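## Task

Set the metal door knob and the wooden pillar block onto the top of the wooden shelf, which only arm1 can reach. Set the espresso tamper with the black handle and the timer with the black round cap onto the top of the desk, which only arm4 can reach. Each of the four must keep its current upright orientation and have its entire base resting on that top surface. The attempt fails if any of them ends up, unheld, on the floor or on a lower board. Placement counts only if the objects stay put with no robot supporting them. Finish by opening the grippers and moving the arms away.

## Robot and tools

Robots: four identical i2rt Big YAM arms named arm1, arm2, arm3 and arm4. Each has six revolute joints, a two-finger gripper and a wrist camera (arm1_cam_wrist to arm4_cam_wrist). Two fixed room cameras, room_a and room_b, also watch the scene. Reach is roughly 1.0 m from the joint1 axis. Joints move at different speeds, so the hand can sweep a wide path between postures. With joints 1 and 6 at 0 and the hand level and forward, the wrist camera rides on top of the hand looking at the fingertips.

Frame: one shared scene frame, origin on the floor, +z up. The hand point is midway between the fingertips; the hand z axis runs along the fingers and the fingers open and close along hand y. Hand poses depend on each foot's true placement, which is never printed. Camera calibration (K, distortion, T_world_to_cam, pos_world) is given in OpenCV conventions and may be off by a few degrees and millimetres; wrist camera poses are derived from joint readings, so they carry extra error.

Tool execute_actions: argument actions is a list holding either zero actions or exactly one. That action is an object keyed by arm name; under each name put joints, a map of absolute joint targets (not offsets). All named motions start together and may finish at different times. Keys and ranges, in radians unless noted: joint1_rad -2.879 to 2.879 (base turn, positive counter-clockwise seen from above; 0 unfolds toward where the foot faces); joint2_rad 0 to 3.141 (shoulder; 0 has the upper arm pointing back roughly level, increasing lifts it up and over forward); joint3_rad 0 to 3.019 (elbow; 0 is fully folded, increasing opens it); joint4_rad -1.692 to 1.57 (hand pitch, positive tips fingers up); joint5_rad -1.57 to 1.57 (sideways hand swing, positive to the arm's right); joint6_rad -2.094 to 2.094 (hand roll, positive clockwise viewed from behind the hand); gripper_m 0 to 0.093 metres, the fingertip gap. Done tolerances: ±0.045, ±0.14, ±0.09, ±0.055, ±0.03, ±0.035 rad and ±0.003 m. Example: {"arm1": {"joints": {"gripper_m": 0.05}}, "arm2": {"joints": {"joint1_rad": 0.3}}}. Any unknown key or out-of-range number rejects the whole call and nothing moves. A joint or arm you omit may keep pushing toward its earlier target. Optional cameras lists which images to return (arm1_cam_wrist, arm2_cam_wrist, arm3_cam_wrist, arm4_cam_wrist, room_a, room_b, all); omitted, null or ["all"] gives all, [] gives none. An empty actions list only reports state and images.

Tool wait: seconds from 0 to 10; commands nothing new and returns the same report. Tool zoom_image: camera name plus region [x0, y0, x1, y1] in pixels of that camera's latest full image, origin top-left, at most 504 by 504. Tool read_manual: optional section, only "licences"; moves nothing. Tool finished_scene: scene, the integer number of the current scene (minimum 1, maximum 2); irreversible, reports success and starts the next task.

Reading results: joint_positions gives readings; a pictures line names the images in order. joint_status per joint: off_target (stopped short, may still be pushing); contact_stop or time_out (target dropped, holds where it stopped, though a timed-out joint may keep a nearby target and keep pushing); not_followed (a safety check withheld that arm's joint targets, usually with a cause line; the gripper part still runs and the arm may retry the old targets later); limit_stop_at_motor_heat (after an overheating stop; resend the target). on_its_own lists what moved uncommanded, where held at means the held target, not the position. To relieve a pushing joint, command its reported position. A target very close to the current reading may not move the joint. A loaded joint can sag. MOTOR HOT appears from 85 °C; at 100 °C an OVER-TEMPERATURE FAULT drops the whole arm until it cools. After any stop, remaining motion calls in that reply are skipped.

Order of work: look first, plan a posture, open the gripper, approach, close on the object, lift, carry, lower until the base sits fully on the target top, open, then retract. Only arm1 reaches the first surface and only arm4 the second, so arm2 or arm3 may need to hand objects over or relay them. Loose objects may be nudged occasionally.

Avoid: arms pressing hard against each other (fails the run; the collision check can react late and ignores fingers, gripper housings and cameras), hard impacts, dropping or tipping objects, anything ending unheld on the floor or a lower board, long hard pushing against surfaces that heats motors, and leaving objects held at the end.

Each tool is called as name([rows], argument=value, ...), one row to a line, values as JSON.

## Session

execute_actions([
  {"arm1":{"joints":{"joint1_rad":2.17,"joint2_rad":1.5,"joint3_rad":1.3,"joint4_rad":-1.2,"joint5_rad":0,"joint6_rad":0,"gripper_m":0.093}},"arm2":{"joints":{"joint1_rad":-1.2,"joint2_rad":1.5,"joint3_rad":1.3,"joint4_rad":-1.2,"joint5_rad":0,"joint6_rad":0,"gripper_m":0.093}},"arm3":{"joints":{"joint1_rad":1.7,"joint2_rad":1.5,"joint3_rad":1.3,"joint4_rad":-1.2,"joint5_rad":0,"joint6_rad":0,"gripper_m":0.093}},"arm4":{"joints":{"joint1_rad":0.92,"joint2_rad":1.5,"joint3_rad":1.3,"joint4_rad":-1.2,"joint5_rad":0,"joint6_rad":0,"gripper_m":0.093}}},
])

Scene clock: 2.60 s.
Motor temperatures (°C, as the motors report them): arm1=[24 26 25 22 24 22] | arm2=[22 24 29 24 21 23] | arm3=[25 24 25 22 23 22] | arm4=[21 24 27 21 24 24]
arm1.joint_positions: joint1_rad=+2.177 joint2_rad=+1.510 joint3_rad=+1.301 joint4_rad=-1.205 joint5_rad=+0.001 joint6_rad=-0.007 gripper_m=+0.093
arm1.joint_status: all done
arm1.hand: x=+1.6708 y=-1.1351 z=+1.0643 quat_wxyz=(-0.077, +0.091, -0.993, -0.007) (m; scene frame)
arm2.joint_positions: joint1_rad=-1.205 joint2_rad=+1.513 joint3_rad=+1.297 joint4_rad=-1.210 joint5_rad=-0.001 joint6_rad=+0.008 gripper_m=+0.093
arm2.joint_status: all done
arm2.hand: x=+0.5988 y=-0.9400 z=+1.0939 quat_wxyz=(-0.070, -0.255, -0.964, +0.017) (m; scene frame)
arm3.joint_positions: joint1_rad=+1.704 joint2_rad=+1.515 joint3_rad=+1.298 joint4_rad=-1.207 joint5_rad=+0.000 joint6_rad=+0.006 gripper_m=+0.093
arm3.joint_status: all done
arm3.hand: x=-0.5431 y=+0.8796 z=+1.0868 quat_wxyz=(-0.038, +0.898, -0.435, -0.062) (m; scene frame)
arm4.joint_positions: joint1_rad=+0.925 joint2_rad=+1.497 joint3_rad=+1.273 joint4_rad=-1.205 joint5_rad=+0.000 joint6_rad=-0.013 gripper_m=+0.093
arm4.joint_status: all done
arm4.hand: x=-1.1838 y=+1.8814 z=+1.0662 quat_wxyz=(-0.052, +0.743, -0.665, -0.057) (m; scene frame)
pictures: arm1_cam_wrist, arm2_cam_wrist, arm3_cam_wrist, arm4_cam_wrist, room_a, room_b
camera_calibration (this result's frames):
arm1_cam_wrist: T_world_to_cam=[[0.191249, -0.981453, -0.013178, -1.41405], [-0.872485, -0.176135, 0.455792, 0.774397], [-0.449659, -0.075672, -0.889989, 1.73778], [0, 0, 0, 1]] pos_world=[1.7275, -1.11992, 1.17501]
arm2_cam_wrist: T_world_to_cam=[[-0.499913, -0.865928, -0.0160086, -0.494076], [-0.768774, 0.435161, 0.468638, 0.359578], [-0.398841, 0.246585, -0.883245, 1.55539], [0, 0, 0, 1]] pos_world=[0.649793, -0.967845, 1.19737]
arm3_cam_wrist: T_world_to_cam=[[0.790531, 0.612396, 0.00559573, -0.11596], [0.540831, -0.702378, 0.462782, 0.415885], [0.287336, -0.362818, -0.886454, 1.5637], [0, 0, 0, 1]] pos_world=[-0.58256, 0.930458, 1.19433]
arm4_cam_wrist: T_world_to_cam=[[0.992701, 0.120317, 0.00824367, 0.937684], [0.103778, -0.887059, 0.44984, 1.3181], [0.061436, -0.445701, -0.893071, 1.98479], [0, 0, 0, 1]] pos_world=[-1.18957, 1.94103, 1.17189]
Images, in order (width x height): arm1_cam_wrist 504x504, arm2_cam_wrist 504x504, arm3_cam_wrist 504x504, arm4_cam_wrist 504x504, room_a 672x504, room_b 672x504.

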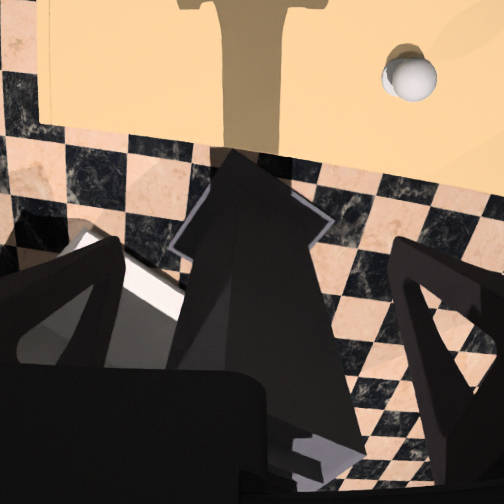

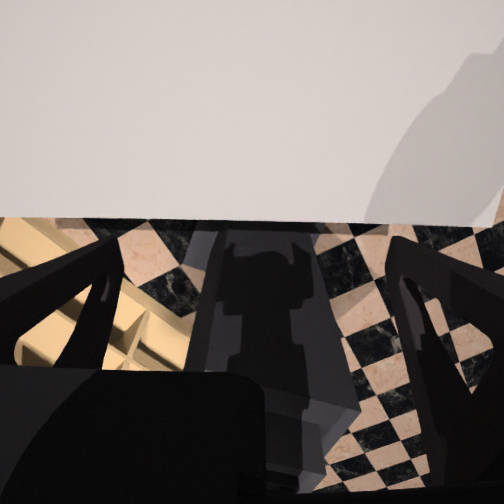

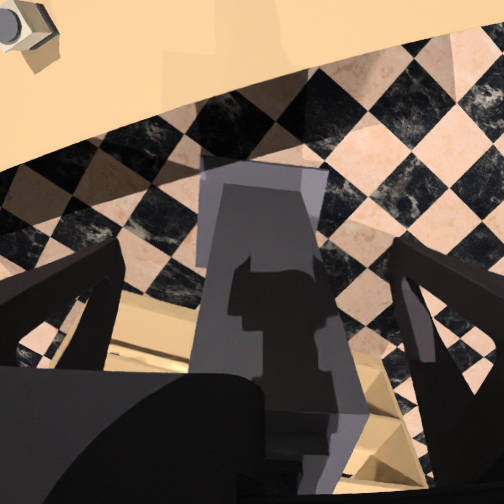

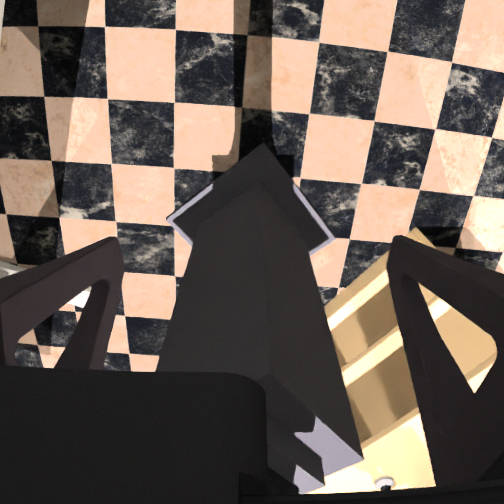

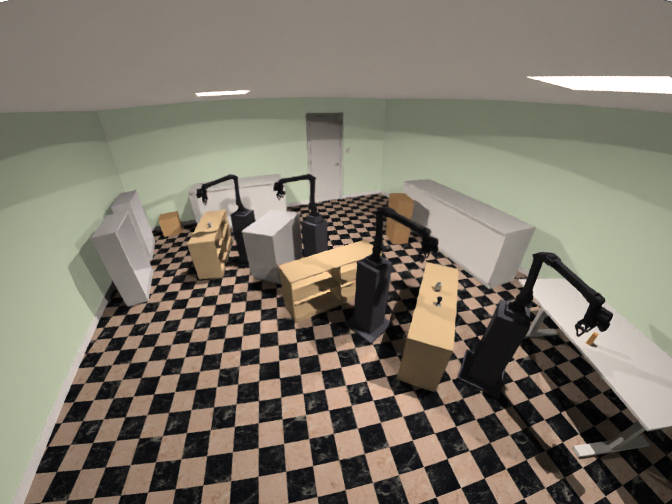

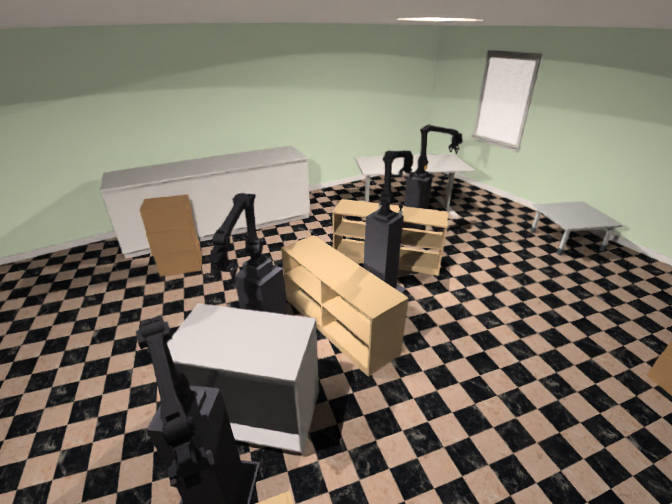

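zoom_image(camera="room_a", region=[380, 230, 672, 450])

zoom_image(camera="room_a", region=[170, 170, 420, 340])

Region (380, 230, 672, 450) of room_a's 672x504 image, scaled by 1.726, with more detail than that image has; it fills the top 380 rows of this view, and the rest is white.

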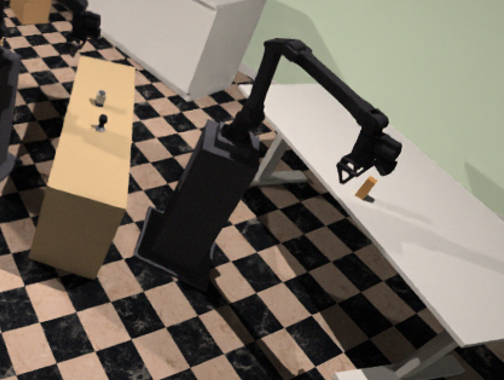

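Region (170, 170, 420, 340) of room_a's 672x504 image, scaled by 2.016, with more detail than that image has; it fills the top 343 rows of this view, and the rest is white.

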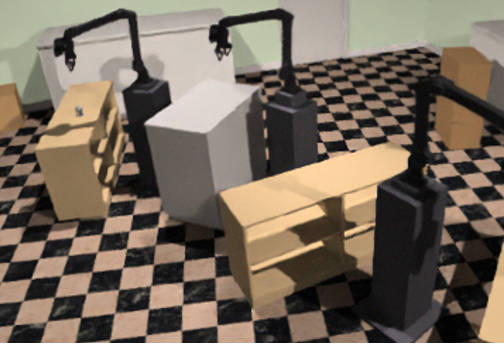

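execute_actions([
  {"arm4":{"joints":{"joint1_rad":1.58,"joint2_rad":2.1,"joint3_rad":1.95,"joint4_rad":-1.42}},"arm3":{"joints":{"joint1_rad":1.8,"joint2_rad":1.9,"joint3_rad":1.7,"joint4_rad":-1.37}},"arm1":{"joints":{"joint1_rad":1.9}},"arm2":{"joints":{"joint1_rad":0.9}}},
])

Scene clock: 11.77 s.
Motor temperatures (°C, as the motors report them): arm1=[24 26 26 22 24 22] | arm2=[22 24 30 24 21 23] | arm3=[25 24 27 22 23 22] | arm4=[21 25 28 21 24 24]
arm1.joint_positions: joint1_rad=+1.898 joint2_rad=+1.510 joint3_rad=+1.301 joint4_rad=-1.205 joint5_rad=+0.001 joint6_rad=-0.005 gripper_m=+0.093
arm1.joint_status: all done
arm1.hand: x=+1.6754 y=-1.2680 z=+1.0642 quat_wxyz=(-0.077, -0.049, -0.996, +0.005) (m; scene frame)
arm2.joint_positions: joint1_rad=+0.907 joint2_rad=+1.513 joint3_rad=+1.297 joint4_rad=-1.210 joint5_rad=+0.000 joint6_rad=+0.006 gripper_m=+0.093
arm2.joint_status: all done
arm2.hand: x=+0.1689 y=-0.2310 z=+1.0948 quat_wxyz=(-0.050, +0.714, -0.697, -0.053) (m; scene frame)
arm3.joint_positions: joint1_rad=+1.808 joint2_rad=+1.910 joint3_rad=+1.652 joint4_rad=-1.357 joint5_rad=+0.000 joint6_rad=+0.006 gripper_m=+0.093
arm3.joint_status: all done
arm3.hand: x=-0.6443 y=+0.9135 z=+1.0206 quat_wxyz=(+0.002, +0.921, -0.389, +0.026) (m; scene frame)
arm4.joint_positions: joint1_rad=+1.583 joint2_rad=+2.118 joint3_rad=+1.899 joint4_rad=-1.408 joint5_rad=-0.001 joint6_rad=-0.010 gripper_m=+0.093
arm4.joint_status: all done
arm4.hand: x=-1.5741 y=+1.8793 z=+0.9719 quat_wxyz=(+0.007, +0.920, -0.392, +0.023) (m; scene frame)
pictures: arm1_cam_wrist, arm2_cam_wrist, arm3_cam_wrist, arm4_cam_wrist, room_a, room_b
camera_calibration (this result's frames):
arm1_cam_wrist: T_world_to_cam=[[-0.088172, -0.996024, -0.0127532, -1.09618], [-0.88702, 0.0726842, 0.455974, 1.09475], [-0.453234, 0.0515165, -0.889902, 1.89691], [0, 0, 0, 1]] pos_world=[1.73415, -1.26912, 1.1749]
arm2_cam_wrist: T_world_to_cam=[[0.999687, 0.018906, -0.0163751, -0.143573], [0.0243661, -0.883937, 0.466971, -0.716653], [-0.00564595, -0.467224, -0.884121, 0.979588], [0, 0, 0, 1]] pos_world=[0.166521, -0.173074, 1.19838]
arm3_cam_wrist: T_world_to_cam=[[0.72406, 0.689687, 0.00835303, -0.172543], [0.534995, -0.56922, 0.624314, 0.234789], [0.435336, -0.447572, -0.781129, 1.61166], [0, 0, 0, 1]] pos_world=[-0.702294, 0.973982, 1.11378]
arm4_cam_wrist: T_world_to_cam=[[0.713186, 0.70091, 0.00954929, -0.206208], [0.546145, -0.564147, 0.619245, 1.32399], [0.439422, -0.436422, -0.78514, 2.39622], [0, 0, 0, 1]] pos_world=[-1.62898, 1.93722, 1.06346]
Images, in order (width x height): arm1_cam_wrist 504x504, arm2_cam_wrist 504x504, arm3_cam_wrist 504x504, arm4_cam_wrist 504x504, room_a 672x504, room_b 672x504.

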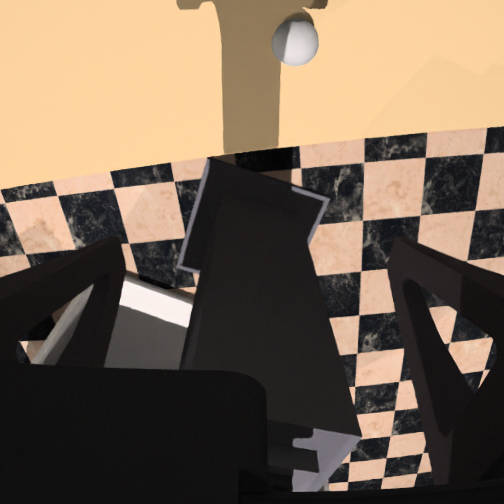

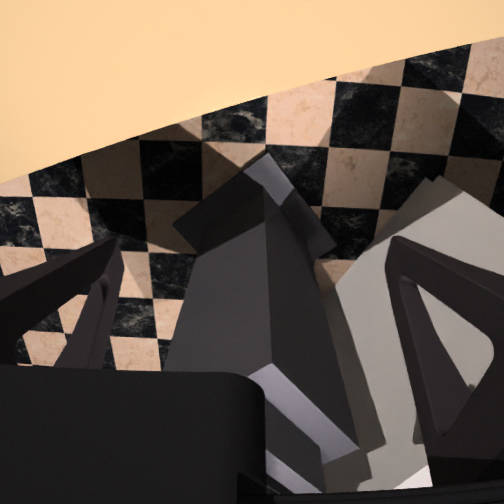

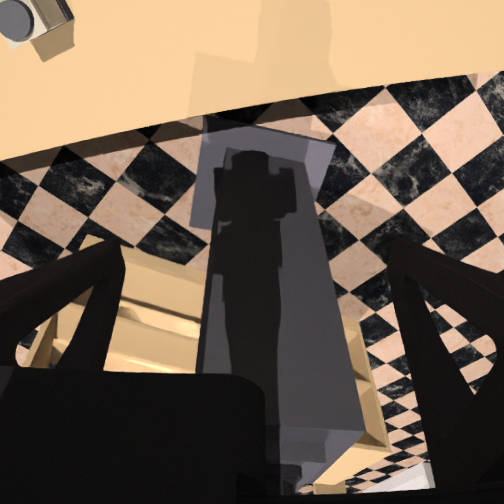

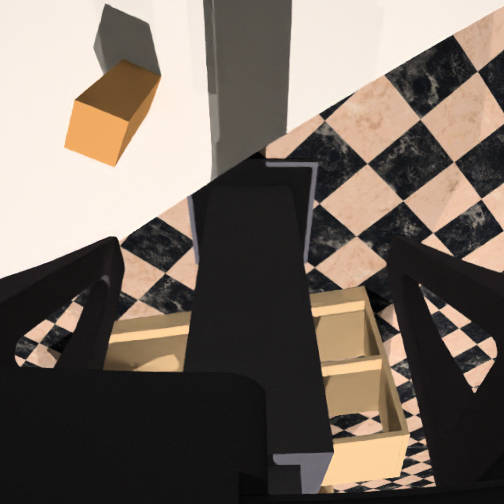

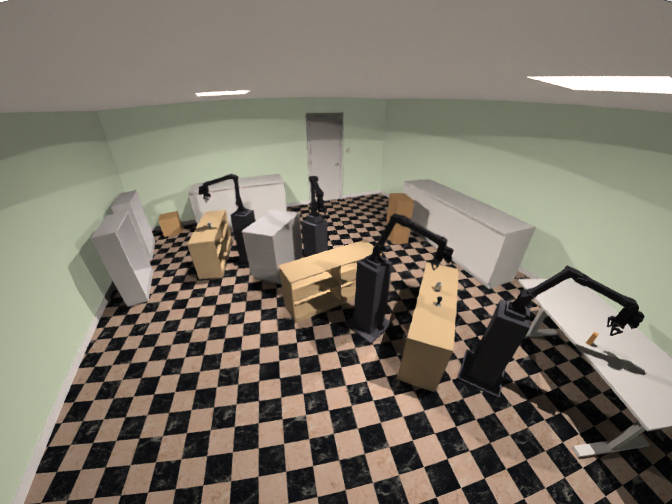

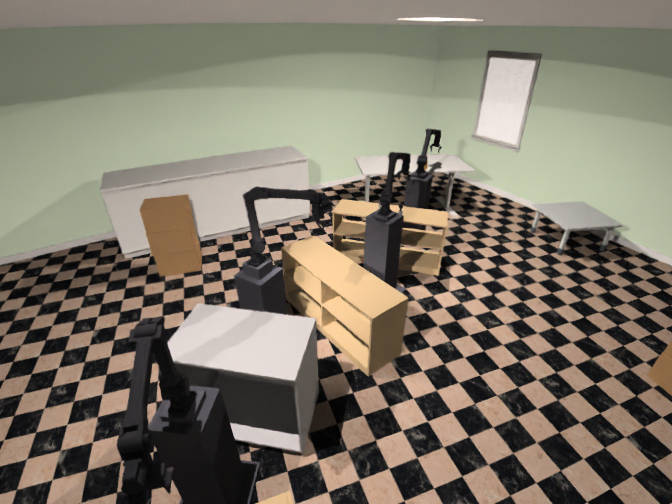

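execute_actions([
  {"arm4":{"joints":{"joint1_rad":1.674,"joint2_rad":2.14,"joint3_rad":1.9,"joint4_rad":-1.29,"joint6_rad":0.4}},"arm3":{"joints":{"joint1_rad":2.15}}},
], cameras=["arm4_cam_wrist","arm3_cam_wrist"])

Scene clock: 20.40 s.
Motor temperatures (°C, as the motors report them): arm1=[24 26 27 22 24 22] | arm2=[22 24 31 24 21 23] | arm3=[25 25 29 22 23 22] | arm4=[21 25 29 21 24 24]
arm1.joint_positions: joint1_rad=+1.898 joint2_rad=+1.510 joint3_rad=+1.301 joint4_rad=-1.205 joint5_rad=+0.001 joint6_rad=-0.005 gripper_m=+0.093
arm1.joint_status: not commanded
arm1.hand: x=+1.6754 y=-1.2680 z=+1.0642 quat_wxyz=(-0.077, -0.049, -0.996, +0.005) (m; scene frame)
arm2.joint_positions: joint1_rad=+0.907 joint2_rad=+1.513 joint3_rad=+1.297 joint4_rad=-1.210 joint5_rad=+0.000 joint6_rad=+0.006 gripper_m=+0.093
arm2.joint_status: not commanded
arm2.hand: x=+0.1689 y=-0.2310 z=+1.0948 quat_wxyz=(-0.050, +0.714, -0.697, -0.053) (m; scene frame)
arm3.joint_positions: joint1_rad=+2.144 joint2_rad=+1.910 joint3_rad=+1.652 joint4_rad=-1.357 joint5_rad=-0.002 joint6_rad=+0.005 gripper_m=+0.093
arm3.joint_status: all done
arm3.hand: x=-0.7562 y=+0.7585 z=+1.0177 quat_wxyz=(+0.000, +0.973, -0.229, +0.028) (m; scene frame)
arm4.joint_positions: joint1_rad=+1.684 joint2_rad=+2.133 joint3_rad=+1.899 joint4_rad=-1.304 joint5_rad=+0.000 joint6_rad=+0.387 gripper_m=+0.093
arm4.joint_status: all done
arm4.hand: x=-1.6375 y=+1.8495 z=+0.9615 quat_wxyz=(-0.007, +0.852, -0.523, -0.020) (m; scene frame)
pictures: arm3_cam_wrist, arm4_cam_wrist
camera_calibration (this result's frames):
arm3_cam_wrist: T_world_to_cam=[[0.454495, 0.890737, 0.00476458, -0.337322], [0.691563, -0.356229, 0.628364, 0.160989], [0.561404, -0.282293, -0.777905, 1.55544], [0, 0, 0, 1]] pos_world=[-0.831252, 0.796903, 1.11043]
arm4_cam_wrist: T_world_to_cam=[[0.886677, 0.462379, -0.00291729, 0.597291], [0.388297, -0.741158, 0.547641, 1.48601], [0.251056, -0.486713, -0.836708, 2.23707], [0, 0, 0, 1]] pos_world=[-1.66825, 1.914, 1.05972]
Images, in order (width x height): arm3_cam_wrist 504x504, arm4_cam_wrist 504x504.

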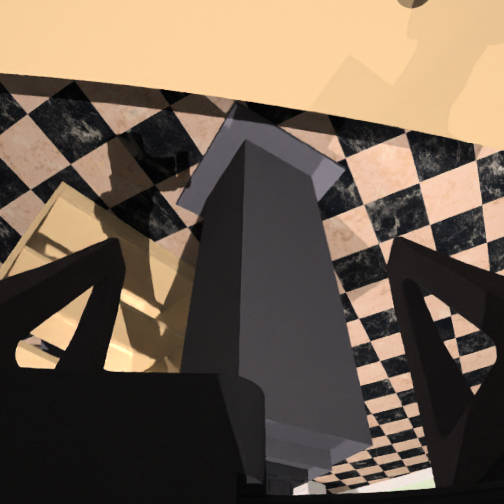

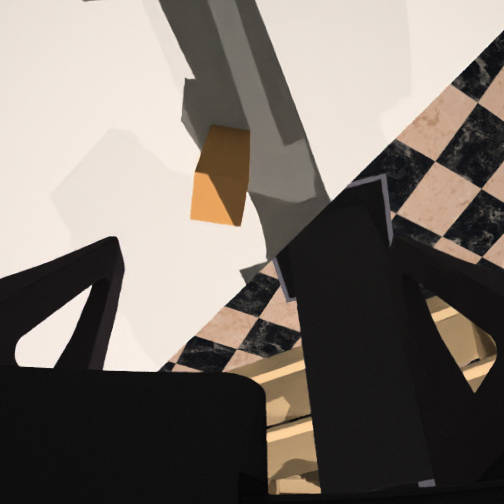

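execute_actions([
  {"arm4":{"joints":{"joint1_rad":1.74,"joint2_rad":2.14,"joint3_rad":1.76,"joint4_rad":-1.15,"joint6_rad":0.44}},"arm3":{"joints":{"joint1_rad":1.0,"joint2_rad":1.3,"joint3_rad":1.0,"joint4_rad":-1.2}}},
], cameras=["arm4_cam_wrist"])

execute_actions([
  {"arm4":{"joints":{"joint2_rad":2.29,"joint4_rad":-1.0}}},
], cameras=["arm4_cam_wrist"])

Scene clock: 27.03 s.
Motor temperatures (°C, as the motors report them): arm1=[24 26 27 22 24 22] | arm2=[22 24 31 24 21 23] | arm3=[25 25 29 22 23 22] | arm4=[21 26 29 21 24 24]
arm1.joint_positions: joint1_rad=+1.898 joint2_rad=+1.510 joint3_rad=+1.301 joint4_rad=-1.205 joint5_rad=+0.001 joint6_rad=-0.005 gripper_m=+0.093
arm1.joint_status: not commanded
arm1.hand: x=+1.6754 y=-1.2680 z=+1.0642 quat_wxyz=(-0.077, -0.049, -0.996, +0.005) (m; scene frame)
arm2.joint_positions: joint1_rad=+0.907 joint2_rad=+1.513 joint3_rad=+1.297 joint4_rad=-1.210 joint5_rad=+0.000 joint6_rad=+0.006 gripper_m=+0.093
arm2.joint_status: not commanded
arm2.hand: x=+0.1689 y=-0.2310 z=+1.0948 quat_wxyz=(-0.050, +0.714, -0.697, -0.053) (m; scene frame)
arm3.joint_positions: joint1_rad=+0.999 joint2_rad=+1.304 joint3_rad=+0.998 joint4_rad=-1.207 joint5_rad=+0.001 joint6_rad=+0.005 gripper_m=+0.093
arm3.joint_status: all done
arm3.hand: x=-0.2330 y=+0.8723 z=+1.0572 quat_wxyz=(-0.029, +0.694, -0.719, -0.018) (m; scene frame)
arm4.joint_positions: joint1_rad=+1.739 joint2_rad=+2.147 joint3_rad=+1.750 joint4_rad=-1.164 joint5_rad=+0.000 joint6_rad=+0.427 gripper_m=+0.093
arm4.joint_status: all done
arm4.hand: x=-1.6442 y=+1.8095 z=+0.8986 quat_wxyz=(-0.005, +0.856, -0.517, -0.009) (m; scene frame)
pictures: arm4_cam_wrist
camera_calibration (this result's frames):
arm4_cam_wrist: T_world_to_cam=[[0.879764, 0.475387, 0.00482179, 0.579717], [0.38996, -0.727398, 0.564644, 1.45594], [0.271931, -0.494873, -0.825321, 2.20552], [0, 0, 0, 1]] pos_world=[-1.67752, 1.87491, 0.995378]
Images, in order (width x height): arm4_cam_wrist 504x504.

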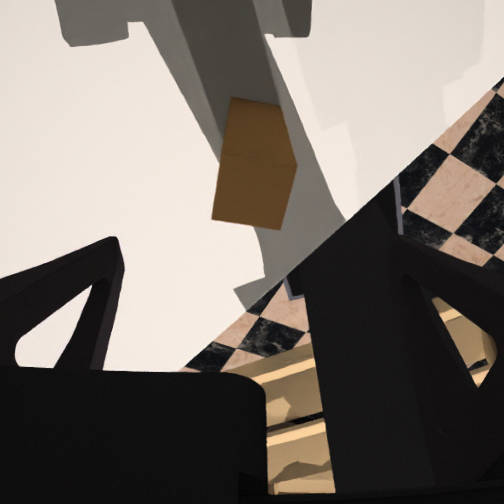

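Scene clock: 28.23 s.
Motor temperatures (°C, as the motors report them): arm1=[24 26 27 22 24 22] | arm2=[22 24 31 24 21 23] | arm3=[25 25 29 22 23 22] | arm4=[21 26 29 21 24 24]
arm1.joint_positions: joint1_rad=+1.898 joint2_rad=+1.510 joint3_rad=+1.301 joint4_rad=-1.205 joint5_rad=+0.001 joint6_rad=-0.005 gripper_m=+0.093
arm1.joint_status: not commanded
arm1.hand: x=+1.6754 y=-1.2680 z=+1.0642 quat_wxyz=(-0.077, -0.049, -0.996, +0.005) (m; scene frame)
arm2.joint_positions: joint1_rad=+0.907 joint2_rad=+1.513 joint3_rad=+1.297 joint4_rad=-1.210 joint5_rad=+0.000 joint6_rad=+0.006 gripper_m=+0.093
arm2.joint_status: not commanded
arm2.hand: x=+0.1689 y=-0.2310 z=+1.0948 quat_wxyz=(-0.050, +0.714, -0.697, -0.053) (m; scene frame)
arm3.joint_positions: joint1_rad=+0.999 joint2_rad=+1.304 joint3_rad=+0.998 joint4_rad=-1.207 joint5_rad=+0.001 joint6_rad=+0.005 gripper_m=+0.093
arm3.joint_status: not commanded
arm3.hand: x=-0.2330 y=+0.8723 z=+1.0572 quat_wxyz=(-0.029, +0.694, -0.719, -0.018) (m; scene frame)
arm4.joint_positions: joint1_rad=+1.739 joint2_rad=+2.309 joint3_rad=+1.742 joint4_rad=-1.013 joint5_rad=+0.000 joint6_rad=+0.427 gripper_m=+0.093
arm4.joint_status: all done
arm4.hand: x=-1.6499 y=+1.8150 z=+0.7950 quat_wxyz=(-0.004, +0.856, -0.517, +0.001) (m; scene frame)
pictures: arm4_cam_wrist
camera_calibration (this result's frames):
arm4_cam_wrist: T_world_to_cam=[[0.879889, 0.47501, 0.0126702, 0.577224], [0.380778, -0.720786, 0.579203, 1.48193], [0.28426, -0.50481, -0.815085, 2.15448], [0, 0, 0, 1]] pos_world=[-1.68461, 1.88157, 0.89043]
Images, in order (width x height): arm4_cam_wrist 504x504.

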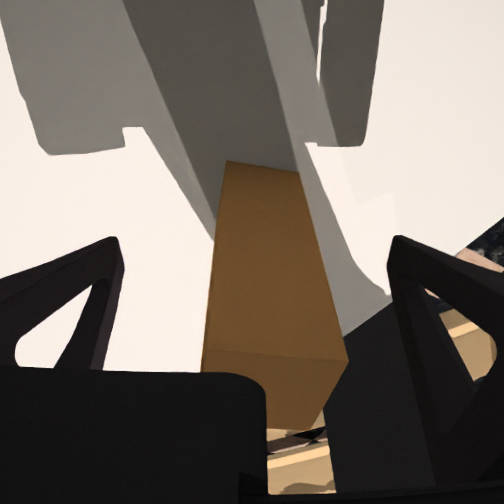

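execute_actions([
  {"arm4":{"joints":{"joint2_rad":2.27,"joint3_rad":1.68,"joint4_rad":-0.97}}},
], cameras=[])

execute_actions([
  {"arm4":{"joints":{"gripper_m":0}}},
], cameras=["arm4_cam_wrist"])

Scene clock: 31.90 s.
Motor temperatures (°C, as the motors report them): arm1=[24 26 27 22 24 22] | arm2=[22 24 31 24 21 23] | arm3=[25 25 29 22 23 22] | arm4=[21 26 29 22 24 24]
arm1.joint_positions: joint1_rad=+1.898 joint2_rad=+1.510 joint3_rad=+1.301 joint4_rad=-1.205 joint5_rad=+0.001 joint6_rad=-0.005 gripper_m=+0.093
arm1.joint_status: not commanded
arm1.hand: x=+1.6754 y=-1.2680 z=+1.0642 quat_wxyz=(-0.077, -0.049, -0.996, +0.005) (m; scene frame)
arm2.joint_positions: joint1_rad=+0.907 joint2_rad=+1.513 joint3_rad=+1.297 joint4_rad=-1.210 joint5_rad=+0.000 joint6_rad=+0.006 gripper_m=+0.093
arm2.joint_status: not commanded
arm2.hand: x=+0.1689 y=-0.2310 z=+1.0948 quat_wxyz=(-0.050, +0.714, -0.697, -0.053) (m; scene frame)
arm3.joint_positions: joint1_rad=+0.999 joint2_rad=+1.304 joint3_rad=+0.998 joint4_rad=-1.207 joint5_rad=+0.001 joint6_rad=+0.005 gripper_m=+0.093
arm3.joint_status: not commanded
arm3.hand: x=-0.2330 y=+0.8723 z=+1.0572 quat_wxyz=(-0.029, +0.694, -0.719, -0.018) (m; scene frame)
arm4.joint_positions: joint1_rad=+1.739 joint2_rad=+2.284 joint3_rad=+1.675 joint4_rad=-0.983 joint5_rad=+0.000 joint6_rad=+0.427 gripper_m=+0.093
arm4.joint_status: all done
arm4.hand: x=-1.6359 y=+1.8042 z=+0.7893 quat_wxyz=(-0.003, +0.856, -0.517, +0.007) (m; scene frame)
pictures: none
No camera images: the call's "cameras" was empty. Leave "cameras" out to get every camera's image.

Scene clock: 32.60 s.
Motor temperatures (°C, as the motors report them): arm1=[24 26 27 22 24 22] | arm2=[22 24 31 24 21 23] | arm3=[25 25 29 22 23 22] | arm4=[21 26 29 22 24 24]
arm1.joint_positions: joint1_rad=+1.898 joint2_rad=+1.510 joint3_rad=+1.301 joint4_rad=-1.205 joint5_rad=+0.001 joint6_rad=-0.005 gripper_m=+0.093
arm1.joint_status: not commanded
arm1.hand: x=+1.6754 y=-1.2680 z=+1.0642 quat_wxyz=(-0.077, -0.049, -0.996, +0.005) (m; scene frame)
arm2.joint_positions: joint1_rad=+0.907 joint2_rad=+1.513 joint3_rad=+1.297 joint4_rad=-1.210 joint5_rad=+0.000 joint6_rad=+0.006 gripper_m=+0.093
arm2.joint_status: not commanded
arm2.hand: x=+0.1689 y=-0.2310 z=+1.0948 quat_wxyz=(-0.050, +0.714, -0.697, -0.053) (m; scene frame)
arm3.joint_positions: joint1_rad=+0.999 joint2_rad=+1.304 joint3_rad=+0.998 joint4_rad=-1.207 joint5_rad=+0.001 joint6_rad=+0.005 gripper_m=+0.093
arm3.joint_status: not commanded
arm3.hand: x=-0.2330 y=+0.8723 z=+1.0572 quat_wxyz=(-0.029, +0.694, -0.719, -0.018) (m; scene frame)
arm4.joint_positions: joint1_rad=+1.739 joint2_rad=+2.284 joint3_rad=+1.675 joint4_rad=-0.983 joint5_rad=-0.001 joint6_rad=+0.428 gripper_m=+0.034
arm4.joint_status: gripper_m off_target (ended at +0.034, target +0.000)
arm4.hand: x=-1.6359 y=+1.8041 z=+0.7893 quat_wxyz=(-0.003, +0.856, -0.518, +0.007) (m; scene frame)
pictures: arm4_cam_wrist
camera_calibration (this result's frames):
arm4_cam_wrist: T_world_to_cam=[[0.879983, 0.474697, 0.0170991, 0.567405], [0.375115, -0.716563, 0.58807, 1.44824], [0.291407, -0.511078, -0.808629, 2.15829], [0, 0, 0, 1]] pos_world=[-1.6715, 1.87146, 0.883892]
Images, in order (width x height): arm4_cam_wrist 504x504.

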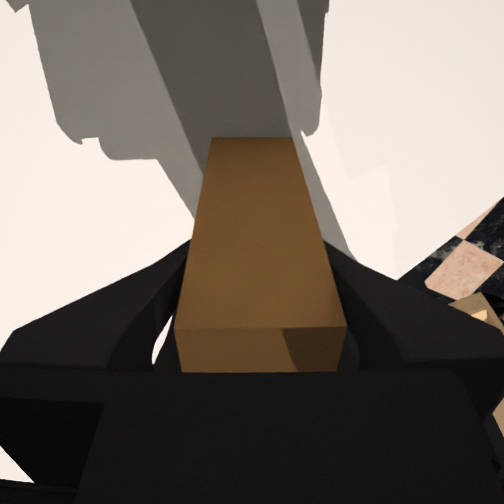

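execute_actions([
  {"arm4":{"joints":{"joint2_rad":1.8,"joint3_rad":1.5,"joint4_rad":-1.27}}},
], cameras=[])

execute_actions([
  {"arm4":{"joints":{"joint1_rad":-1.6,"joint6_rad":0}}},
], cameras=["arm4_cam_wrist","room_a"])

Scene clock: 39.73 s.
Motor temperatures (°C, as the motors report them): arm1=[24 26 27 22 24 22] | arm2=[22 24 31 24 21 23] | arm3=[25 24 28 22 23 22] | arm4=[21 26 29 22 24 24]
arm1.joint_positions: joint1_rad=+1.898 joint2_rad=+1.510 joint3_rad=+1.301 joint4_rad=-1.205 joint5_rad=+0.001 joint6_rad=-0.005 gripper_m=+0.093
arm1.joint_status: not commanded
arm1.hand: x=+1.6754 y=-1.2680 z=+1.0642 quat_wxyz=(-0.077, -0.049, -0.996, +0.005) (m; scene frame)
arm2.joint_positions: joint1_rad=+0.907 joint2_rad=+1.513 joint3_rad=+1.297 joint4_rad=-1.210 joint5_rad=+0.000 joint6_rad=+0.006 gripper_m=+0.093
arm2.joint_status: not commanded
arm2.hand: x=+0.1689 y=-0.2310 z=+1.0948 quat_wxyz=(-0.050, +0.714, -0.697, -0.053) (m; scene frame)
arm3.joint_positions: joint1_rad=+0.999 joint2_rad=+1.304 joint3_rad=+0.998 joint4_rad=-1.207 joint5_rad=+0.001 joint6_rad=+0.005 gripper_m=+0.093
arm3.joint_status: not commanded
arm3.hand: x=-0.2330 y=+0.8723 z=+1.0572 quat_wxyz=(-0.029, +0.694, -0.719, -0.018) (m; scene frame)
arm4.joint_positions: joint1_rad=+1.739 joint2_rad=+1.811 joint3_rad=+1.477 joint4_rad=-1.259 joint5_rad=-0.001 joint6_rad=+0.428 gripper_m=+0.034
arm4.joint_status: all done
arm4.hand: x=-1.5598 y=+1.7429 z=+0.9912 quat_wxyz=(-0.003, +0.856, -0.518, +0.007) (m; scene frame)
pictures: none
No camera images: the call's "cameras" was empty. Leave "cameras" out to get every camera's image.

Scene clock: 42.47 s.
Motor temperatures (°C, as the motors report them): arm1=[24 26 27 22 24 22] | arm2=[22 24 31 24 21 23] | arm3=[25 24 28 22 23 22] | arm4=[21 26 29 21 24 24]
arm1.joint_positions: joint1_rad=+1.898 joint2_rad=+1.510 joint3_rad=+1.301 joint4_rad=-1.205 joint5_rad=+0.001 joint6_rad=-0.005 gripper_m=+0.093
arm1.joint_status: not commanded
arm1.hand: x=+1.6754 y=-1.2680 z=+1.0642 quat_wxyz=(-0.077, -0.049, -0.996, +0.005) (m; scene frame)
arm2.joint_positions: joint1_rad=+0.907 joint2_rad=+1.513 joint3_rad=+1.297 joint4_rad=-1.210 joint5_rad=+0.000 joint6_rad=+0.006 gripper_m=+0.093
arm2.joint_status: not commanded
arm2.hand: x=+0.1689 y=-0.2310 z=+1.0948 quat_wxyz=(-0.050, +0.714, -0.697, -0.053) (m; scene frame)
arm3.joint_positions: joint1_rad=+0.999 joint2_rad=+1.304 joint3_rad=+0.998 joint4_rad=-1.207 joint5_rad=+0.001 joint6_rad=+0.005 gripper_m=+0.093
arm3.joint_status: not commanded
arm3.hand: x=-0.2330 y=+0.8723 z=+1.0572 quat_wxyz=(-0.029, +0.694, -0.719, -0.018) (m; scene frame)
arm4.joint_positions: joint1_rad=-1.607 joint2_rad=+1.811 joint3_rad=+1.477 joint4_rad=-1.259 joint5_rad=+0.001 joint6_rad=+0.012 gripper_m=+0.034
arm4.joint_status: all done
arm4.hand: x=-0.7932 y=+1.0099 z=+0.9817 quat_wxyz=(+0.013, -0.424, -0.905, -0.009) (m; scene frame)
pictures: arm4_cam_wrist, room_a
camera_calibration (this result's frames):
arm4_cam_wrist: T_world_to_cam=[[-0.760493, -0.649346, -0.000465632, 0.0507218], [-0.51618, 0.604097, 0.607145, -1.60956], [-0.393966, 0.46197, -0.794591, 0.122328], [0, 0, 0, 1]] pos_world=[-0.744055, 0.948755, 1.07446]
Images, in order (width x height): arm4_cam_wrist 504x504, room_a 672x504.

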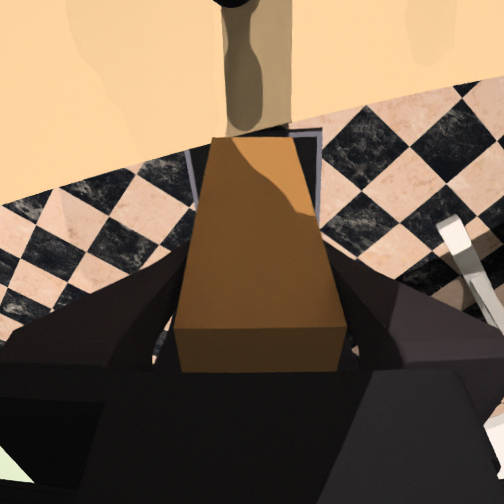

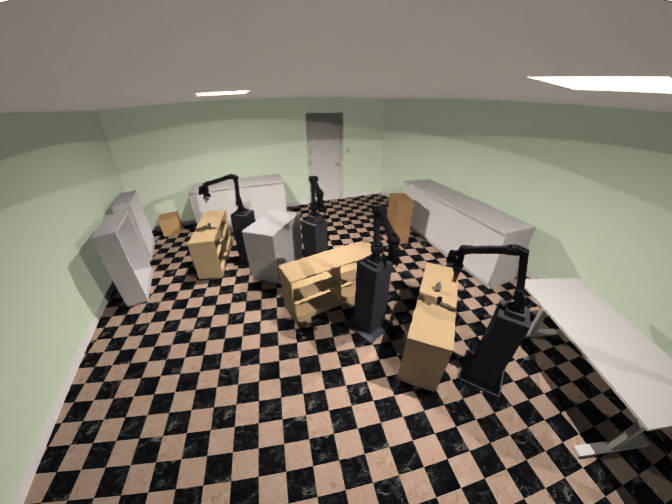

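execute_actions([
  {"arm4":{"joints":{"joint1_rad":-1.85,"joint2_rad":2.2,"joint3_rad":2.02,"joint4_rad":-1.35}}},
], cameras=["arm4_cam_wrist","room_a"])

zoom_image(camera="room_a", region=[380, 230, 540, 350])

Scene clock: 46.57 s.
Motor temperatures (°C, as the motors report them): arm1=[24 26 27 22 24 22] | arm2=[22 24 31 24 21 23] | arm3=[25 24 28 22 23 22] | arm4=[21 26 29 21 24 24]
arm1.joint_positions: joint1_rad=+1.898 joint2_rad=+1.510 joint3_rad=+1.301 joint4_rad=-1.205 joint5_rad=+0.001 joint6_rad=-0.005 gripper_m=+0.093
arm1.joint_status: not commanded
arm1.hand: x=+1.6754 y=-1.2680 z=+1.0642 quat_wxyz=(-0.077, -0.049, -0.996, +0.005) (m; scene frame)
arm2.joint_positions: joint1_rad=+0.907 joint2_rad=+1.513 joint3_rad=+1.297 joint4_rad=-1.210 joint5_rad=+0.000 joint6_rad=+0.006 gripper_m=+0.093
arm2.joint_status: not commanded
arm2.hand: x=+0.1689 y=-0.2310 z=+1.0948 quat_wxyz=(-0.050, +0.714, -0.697, -0.053) (m; scene frame)
arm3.joint_positions: joint1_rad=+0.999 joint2_rad=+1.304 joint3_rad=+0.998 joint4_rad=-1.207 joint5_rad=+0.001 joint6_rad=+0.005 gripper_m=+0.093
arm3.joint_status: not commanded
arm3.hand: x=-0.2330 y=+0.8723 z=+1.0572 quat_wxyz=(-0.029, +0.694, -0.719, -0.018) (m; scene frame)
arm4.joint_positions: joint1_rad=-1.856 joint2_rad=+2.220 joint3_rad=+1.968 joint4_rad=-1.341 joint5_rad=+0.001 joint6_rad=+0.011 gripper_m=+0.034
arm4.joint_status: all done
arm4.hand: x=-0.8440 y=+0.8155 z=+0.9182 quat_wxyz=(+0.013, -0.533, -0.846, -0.010) (m; scene frame)
pictures: arm4_cam_wrist, room_a
camera_calibration (this result's frames):
arm4_cam_wrist: T_world_to_cam=[[-0.896591, -0.442854, 0.00208791, -0.399753], [-0.350494, 0.712467, 0.607902, -1.42905], [-0.270699, 0.544308, -0.79401, 0.178029], [0, 0, 0, 1]] pos_world=[-0.811096, 0.744218, 1.01091]
Images, in order (width x height): arm4_cam_wrist 504x504, room_a 672x504.

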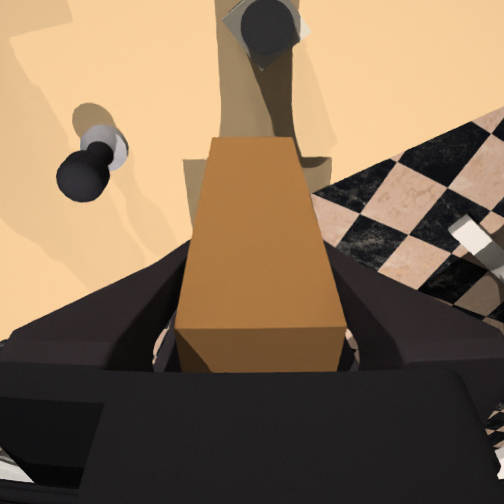

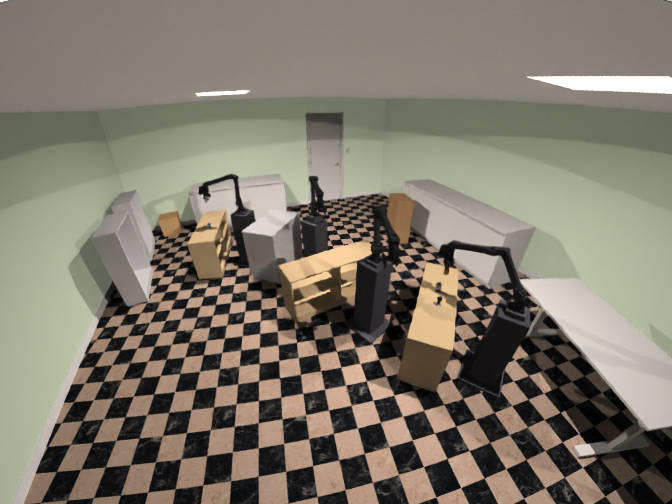

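Region (380, 230, 540, 350) of room_a's 672x504 image, scaled by 3.150, with more detail than that image has; it fills the top 378 rows of this view, and the rest is white.

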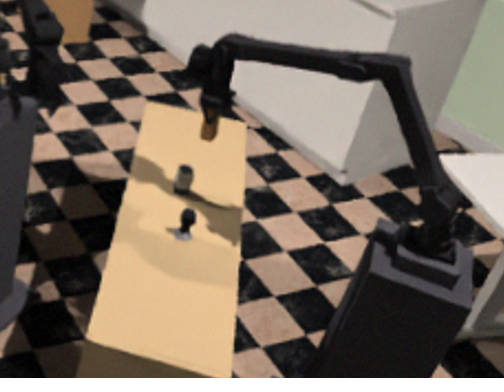

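execute_actions([
  {"arm4":{"joints":{"joint1_rad":-1.46,"joint2_rad":1.95,"joint3_rad":1.56,"joint4_rad":-1.14}}},
], cameras=["arm4_cam_wrist"])

execute_actions([
  {"arm4":{"joints":{"joint2_rad":2.1,"joint4_rad":-0.99}}},
], cameras=["arm4_cam_wrist","room_a"])

Scene clock: 55.77 s.
Motor temperatures (°C, as the motors report them): arm1=[24 26 27 22 24 22] | arm2=[22 24 31 24 21 23] | arm3=[25 24 28 22 23 22] | arm4=[21 26 30 21 24 24]
arm1.joint_positions: joint1_rad=+1.898 joint2_rad=+1.510 joint3_rad=+1.301 joint4_rad=-1.205 joint5_rad=+0.001 joint6_rad=-0.005 gripper_m=+0.093
arm1.joint_status: not commanded
arm1.hand: x=+1.6754 y=-1.2680 z=+1.0642 quat_wxyz=(-0.077, -0.049, -0.996, +0.005) (m; scene frame)
arm2.joint_positions: joint1_rad=+0.907 joint2_rad=+1.513 joint3_rad=+1.297 joint4_rad=-1.210 joint5_rad=+0.000 joint6_rad=+0.006 gripper_m=+0.093
arm2.joint_status: not commanded
arm2.hand: x=+0.1689 y=-0.2310 z=+1.0948 quat_wxyz=(-0.050, +0.714, -0.697, -0.053) (m; scene frame)
arm3.joint_positions: joint1_rad=+0.999 joint2_rad=+1.304 joint3_rad=+0.998 joint4_rad=-1.207 joint5_rad=+0.001 joint6_rad=+0.005 gripper_m=+0.093
arm3.joint_status: not commanded
arm3.hand: x=-0.2330 y=+0.8723 z=+1.0572 quat_wxyz=(-0.029, +0.694, -0.719, -0.018) (m; scene frame)
arm4.joint_positions: joint1_rad=-1.465 joint2_rad=+1.967 joint3_rad=+1.545 joint4_rad=-1.151 joint5_rad=+0.000 joint6_rad=+0.009 gripper_m=+0.034
arm4.joint_status: all done
arm4.hand: x=-0.7051 y=+1.0338 z=+0.9219 quat_wxyz=(+0.004, -0.357, -0.934, -0.006) (m; scene frame)
pictures: arm4_cam_wrist
camera_calibration (this result's frames):
arm4_cam_wrist: T_world_to_cam=[[-0.658537, -0.752541, -0.00333848, 0.314396], [-0.608682, 0.530029, 0.590403, -1.51549], [-0.442533, 0.390834, -0.807102, 0.149312], [0, 0, 0, 1]] pos_world=[-0.649332, 0.981491, 1.01631]
Images, in order (width x height): arm4_cam_wrist 504x504.

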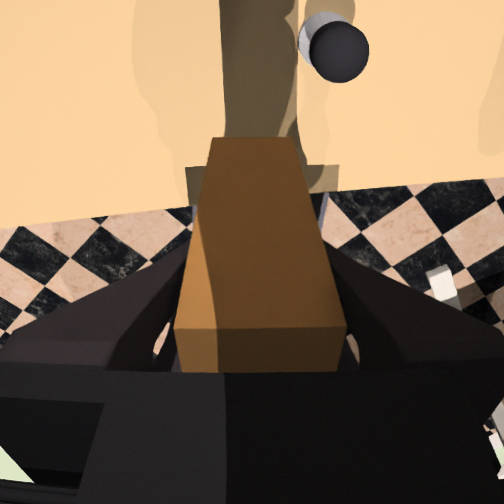

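Scene clock: 56.93 s.
Motor temperatures (°C, as the motors report them): arm1=[24 26 27 22 24 22] | arm2=[22 24 31 24 21 23] | arm3=[25 24 28 22 23 22] | arm4=[21 26 30 21 24 24]
arm1.joint_positions: joint1_rad=+1.898 joint2_rad=+1.510 joint3_rad=+1.301 joint4_rad=-1.205 joint5_rad=+0.001 joint6_rad=-0.005 gripper_m=+0.093
arm1.joint_status: not commanded
arm1.hand: x=+1.6754 y=-1.2680 z=+1.0642 quat_wxyz=(-0.077, -0.049, -0.996, +0.005) (m; scene frame)
arm2.joint_positions: joint1_rad=+0.907 joint2_rad=+1.513 joint3_rad=+1.297 joint4_rad=-1.210 joint5_rad=+0.000 joint6_rad=+0.006 gripper_m=+0.093
arm2.joint_status: not commanded
arm2.hand: x=+0.1689 y=-0.2310 z=+1.0948 quat_wxyz=(-0.050, +0.714, -0.697, -0.053) (m; scene frame)
arm3.joint_positions: joint1_rad=+0.999 joint2_rad=+1.304 joint3_rad=+0.998 joint4_rad=-1.207 joint5_rad=+0.001 joint6_rad=+0.005 gripper_m=+0.093
arm3.joint_status: not commanded
arm3.hand: x=-0.2330 y=+0.8723 z=+1.0572 quat_wxyz=(-0.029, +0.694, -0.719, -0.018) (m; scene frame)
arm4.joint_positions: joint1_rad=-1.465 joint2_rad=+2.124 joint3_rad=+1.541 joint4_rad=-1.002 joint5_rad=+0.000 joint6_rad=+0.009 gripper_m=+0.034
arm4.joint_status: all done
arm4.hand: x=-0.6937 y=+1.0246 z=+0.8313 quat_wxyz=(+0.009, -0.357, -0.934, -0.008) (m; scene frame)
pictures: arm4_cam_wrist, room_a
camera_calibration (this result's frames):
arm4_cam_wrist: T_world_to_cam=[[-0.658495, -0.752578, -0.00337824, 0.314867], [-0.60328, 0.525167, 0.600211, -1.44961], [-0.449931, 0.397274, -0.799835, 0.0670474], [0, 0, 0, 1]] pos_world=[-0.637016, 0.971613, 0.924762]
Images, in order (width x height): arm4_cam_wrist 504x504, room_a 672x504.

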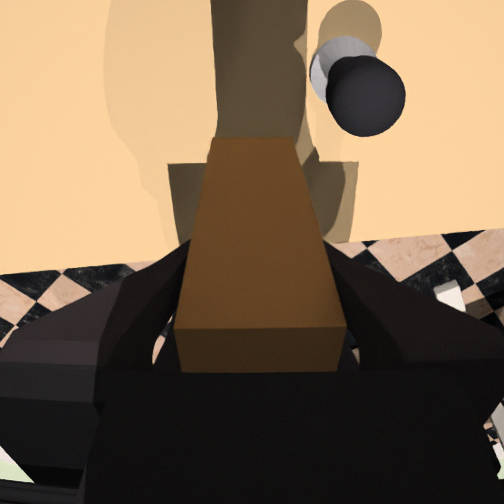

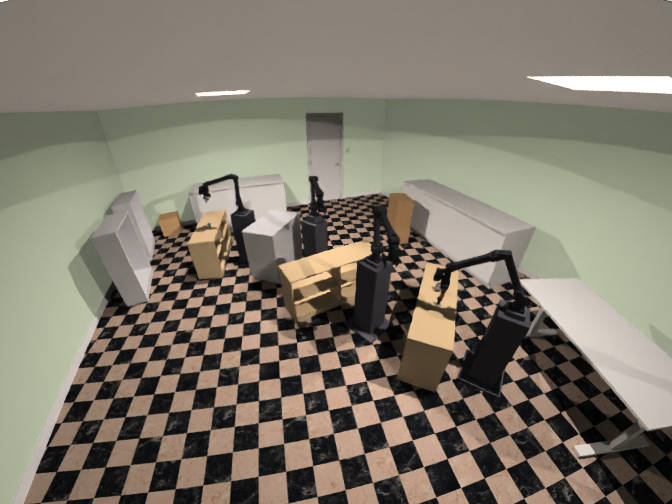

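execute_actions([
  {"arm4":{"joints":{"joint2_rad":1.95,"joint4_rad":-1.14}}},
], cameras=[])

execute_actions([
  {"arm4":{"joints":{"joint1_rad":-1.3,"joint2_rad":2.2,"joint3_rad":2.03,"joint4_rad":-1.37}}},
], cameras=[])

execute_actions([
  {"arm4":{"joints":{"joint2_rad":2.33,"joint4_rad":-1.24}}},
], cameras=["arm4_cam_wrist","room_a"])

Scene clock: 63.70 s.
Motor temperatures (°C, as the motors report them): arm1=[24 26 27 22 24 22] | arm2=[22 24 32 24 21 23] | arm3=[25 24 28 22 23 22] | arm4=[21 26 29 21 24 24]
arm1.joint_positions: joint1_rad=+1.898 joint2_rad=+1.510 joint3_rad=+1.301 joint4_rad=-1.205 joint5_rad=+0.001 joint6_rad=-0.005 gripper_m=+0.093
arm1.joint_status: not commanded
arm1.hand: x=+1.6754 y=-1.2680 z=+1.0642 quat_wxyz=(-0.077, -0.049, -0.996, +0.005) (m; scene frame)
arm2.joint_positions: joint1_rad=+0.907 joint2_rad=+1.513 joint3_rad=+1.297 joint4_rad=-1.210 joint5_rad=+0.000 joint6_rad=+0.006 gripper_m=+0.093
arm2.joint_status: not commanded
arm2.hand: x=+0.1689 y=-0.2310 z=+1.0948 quat_wxyz=(-0.050, +0.714, -0.697, -0.053) (m; scene frame)
arm3.joint_positions: joint1_rad=+0.999 joint2_rad=+1.304 joint3_rad=+0.998 joint4_rad=-1.207 joint5_rad=+0.001 joint6_rad=+0.005 gripper_m=+0.093
arm3.joint_status: not commanded
arm3.hand: x=-0.2330 y=+0.8723 z=+1.0572 quat_wxyz=(-0.029, +0.694, -0.719, -0.018) (m; scene frame)
arm4.joint_positions: joint1_rad=-1.465 joint2_rad=+1.951 joint3_rad=+1.541 joint4_rad=-1.128 joint5_rad=+0.000 joint6_rad=+0.009 gripper_m=+0.034
arm4.joint_status: all done
arm4.hand: x=-0.7012 y=+1.0303 z=+0.9294 quat_wxyz=(-0.012, -0.357, -0.934, +0.000) (m; scene frame)
pictures: none
No camera images: the call's "cameras" was empty. Leave "cameras" out to get every camera's image.

Scene clock: 65.10 s.
Motor temperatures (°C, as the motors report them): arm1=[24 26 27 22 24 22] | arm2=[22 24 32 24 21 23] | arm3=[25 24 28 22 23 22] | arm4=[21 26 30 21 24 24]
arm1.joint_positions: joint1_rad=+1.898 joint2_rad=+1.510 joint3_rad=+1.301 joint4_rad=-1.205 joint5_rad=+0.001 joint6_rad=-0.005 gripper_m=+0.093
arm1.joint_status: not commanded
arm1.hand: x=+1.6754 y=-1.2680 z=+1.0642 quat_wxyz=(-0.077, -0.049, -0.996, +0.005) (m; scene frame)
arm2.joint_positions: joint1_rad=+0.907 joint2_rad=+1.513 joint3_rad=+1.297 joint4_rad=-1.210 joint5_rad=+0.000 joint6_rad=+0.006 gripper_m=+0.093
arm2.joint_status: not commanded
arm2.hand: x=+0.1689 y=-0.2310 z=+1.0948 quat_wxyz=(-0.050, +0.714, -0.697, -0.053) (m; scene frame)
arm3.joint_positions: joint1_rad=+0.999 joint2_rad=+1.304 joint3_rad=+0.998 joint4_rad=-1.207 joint5_rad=+0.001 joint6_rad=+0.005 gripper_m=+0.093
arm3.joint_status: not commanded
arm3.hand: x=-0.2330 y=+0.8723 z=+1.0572 quat_wxyz=(-0.029, +0.694, -0.719, -0.018) (m; scene frame)
arm4.joint_positions: joint1_rad=-1.289 joint2_rad=+2.209 joint3_rad=+1.984 joint4_rad=-1.359 joint5_rad=-0.001 joint6_rad=+0.009 gripper_m=+0.034
arm4.joint_status: all done
arm4.hand: x=-0.5657 y=+1.0672 z=+0.9340 quat_wxyz=(+0.008, -0.274, -0.962, -0.008) (m; scene frame)
pictures: none
No camera images: the call's "cameras" was empty. Leave "cameras" out to get every camera's image.

Scene clock: 66.27 s.
Motor temperatures (°C, as the motors report them): arm1=[24 26 27 22 24 22] | arm2=[22 24 32 24 21 23] | arm3=[25 24 28 22 23 22] | arm4=[21 26 30 21 24 24]
arm1.joint_positions: joint1_rad=+1.898 joint2_rad=+1.510 joint3_rad=+1.301 joint4_rad=-1.205 joint5_rad=+0.001 joint6_rad=-0.005 gripper_m=+0.093
arm1.joint_status: not commanded
arm1.hand: x=+1.6754 y=-1.2680 z=+1.0642 quat_wxyz=(-0.077, -0.049, -0.996, +0.005) (m; scene frame)
arm2.joint_positions: joint1_rad=+0.907 joint2_rad=+1.513 joint3_rad=+1.297 joint4_rad=-1.210 joint5_rad=+0.000 joint6_rad=+0.006 gripper_m=+0.093
arm2.joint_status: not commanded
arm2.hand: x=+0.1689 y=-0.2310 z=+1.0948 quat_wxyz=(-0.050, +0.714, -0.697, -0.053) (m; scene frame)
arm3.joint_positions: joint1_rad=+0.999 joint2_rad=+1.304 joint3_rad=+0.998 joint4_rad=-1.207 joint5_rad=+0.001 joint6_rad=+0.005 gripper_m=+0.093
arm3.joint_status: not commanded
arm3.hand: x=-0.2330 y=+0.8723 z=+1.0572 quat_wxyz=(-0.029, +0.694, -0.719, -0.018) (m; scene frame)
arm4.joint_positions: joint1_rad=-1.289 joint2_rad=+2.357 joint3_rad=+1.993 joint4_rad=-1.252 joint5_rad=-0.001 joint6_rad=+0.009 gripper_m=+0.034
arm4.joint_status: all done
arm4.hand: x=-0.5553 y=+1.0620 z=+0.8389 quat_wxyz=(+0.024, -0.274, -0.961, -0.012) (m; scene frame)
pictures: arm4_cam_wrist, room_a
camera_calibration (this result's frames):
arm4_cam_wrist: T_world_to_cam=[[-0.516927, -0.856008, -0.00601305, 0.624752], [-0.671034, 0.400843, 0.623729, -1.31562], [-0.531507, 0.326458, -0.781617, 0.13515], [0, 0, 0, 1]] pos_world=[-0.488037, 1.01803, 0.92998]
Images, in order (width x height): arm4_cam_wrist 504x504, room_a 672x504.

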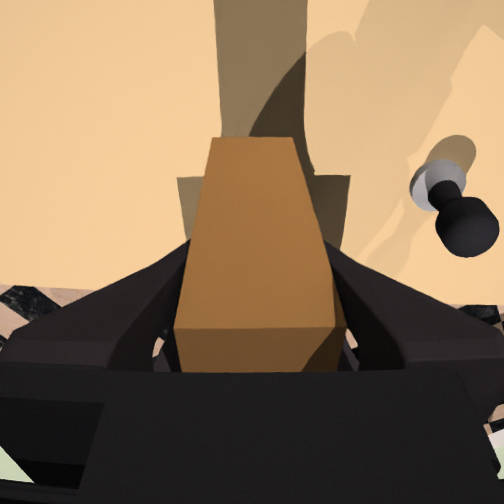

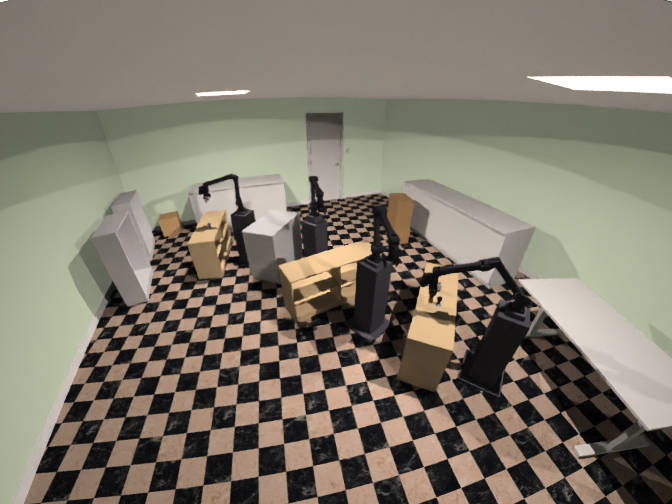

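Good spot. Lower further.

execute_actions([
  {"arm4":{"joints":{"joint2_rad":2.39,"joint4_rad":-1.19}}},
], cameras=["arm4_cam_wrist"])

Scene clock: 68.83 s.
Motor temperatures (°C, as the motors report them): arm1=[24 26 27 22 24 22] | arm2=[22 24 32 24 21 23] | arm3=[25 24 28 22 23 22] | arm4=[21 27 30 21 24 24]
arm1.joint_positions: joint1_rad=+1.898 joint2_rad=+1.510 joint3_rad=+1.301 joint4_rad=-1.205 joint5_rad=+0.001 joint6_rad=-0.005 gripper_m=+0.093
arm1.joint_status: not commanded
arm1.hand: x=+1.6754 y=-1.2680 z=+1.0642 quat_wxyz=(-0.077, -0.049, -0.996, +0.005) (m; scene frame)
arm2.joint_positions: joint1_rad=+0.907 joint2_rad=+1.513 joint3_rad=+1.297 joint4_rad=-1.210 joint5_rad=+0.000 joint6_rad=+0.006 gripper_m=+0.093
arm2.joint_status: not commanded
arm2.hand: x=+0.1689 y=-0.2310 z=+1.0948 quat_wxyz=(-0.050, +0.714, -0.697, -0.053) (m; scene frame)
arm3.joint_positions: joint1_rad=+0.999 joint2_rad=+1.304 joint3_rad=+0.998 joint4_rad=-1.207 joint5_rad=+0.001 joint6_rad=+0.005 gripper_m=+0.093
arm3.joint_status: not commanded
arm3.hand: x=-0.2330 y=+0.8723 z=+1.0572 quat_wxyz=(-0.029, +0.694, -0.719, -0.018) (m; scene frame)
arm4.joint_positions: joint1_rad=-1.289 joint2_rad=+2.396 joint3_rad=+1.993 joint4_rad=-1.203 joint5_rad=-0.001 joint6_rad=+0.009 gripper_m=+0.034
arm4.joint_status: all done
arm4.hand: x=-0.5509 y=+1.0595 z=+0.8125 quat_wxyz=(+0.019, -0.274, -0.962, -0.011) (m; scene frame)
pictures: arm4_cam_wrist
camera_calibration (this result's frames):
arm4_cam_wrist: T_world_to_cam=[[-0.516957, -0.855991, -0.00597863, 0.62476], [-0.676448, 0.404226, 0.615646, -1.29519], [-0.524571, 0.322307, -0.788, 0.131095], [0, 0, 0, 1]] pos_world=[-0.484388, 1.01609, 0.90442]
Images, in order (width x height): arm4_cam_wrist 504x504.

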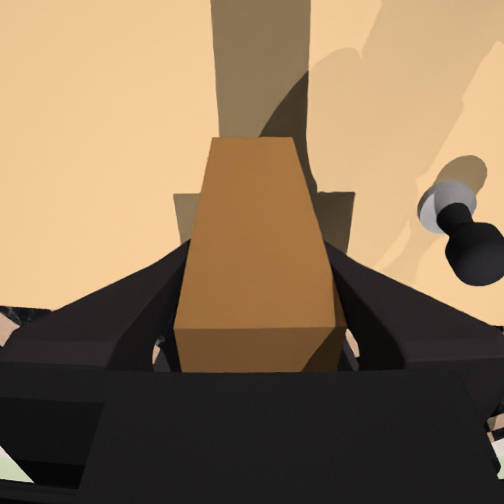

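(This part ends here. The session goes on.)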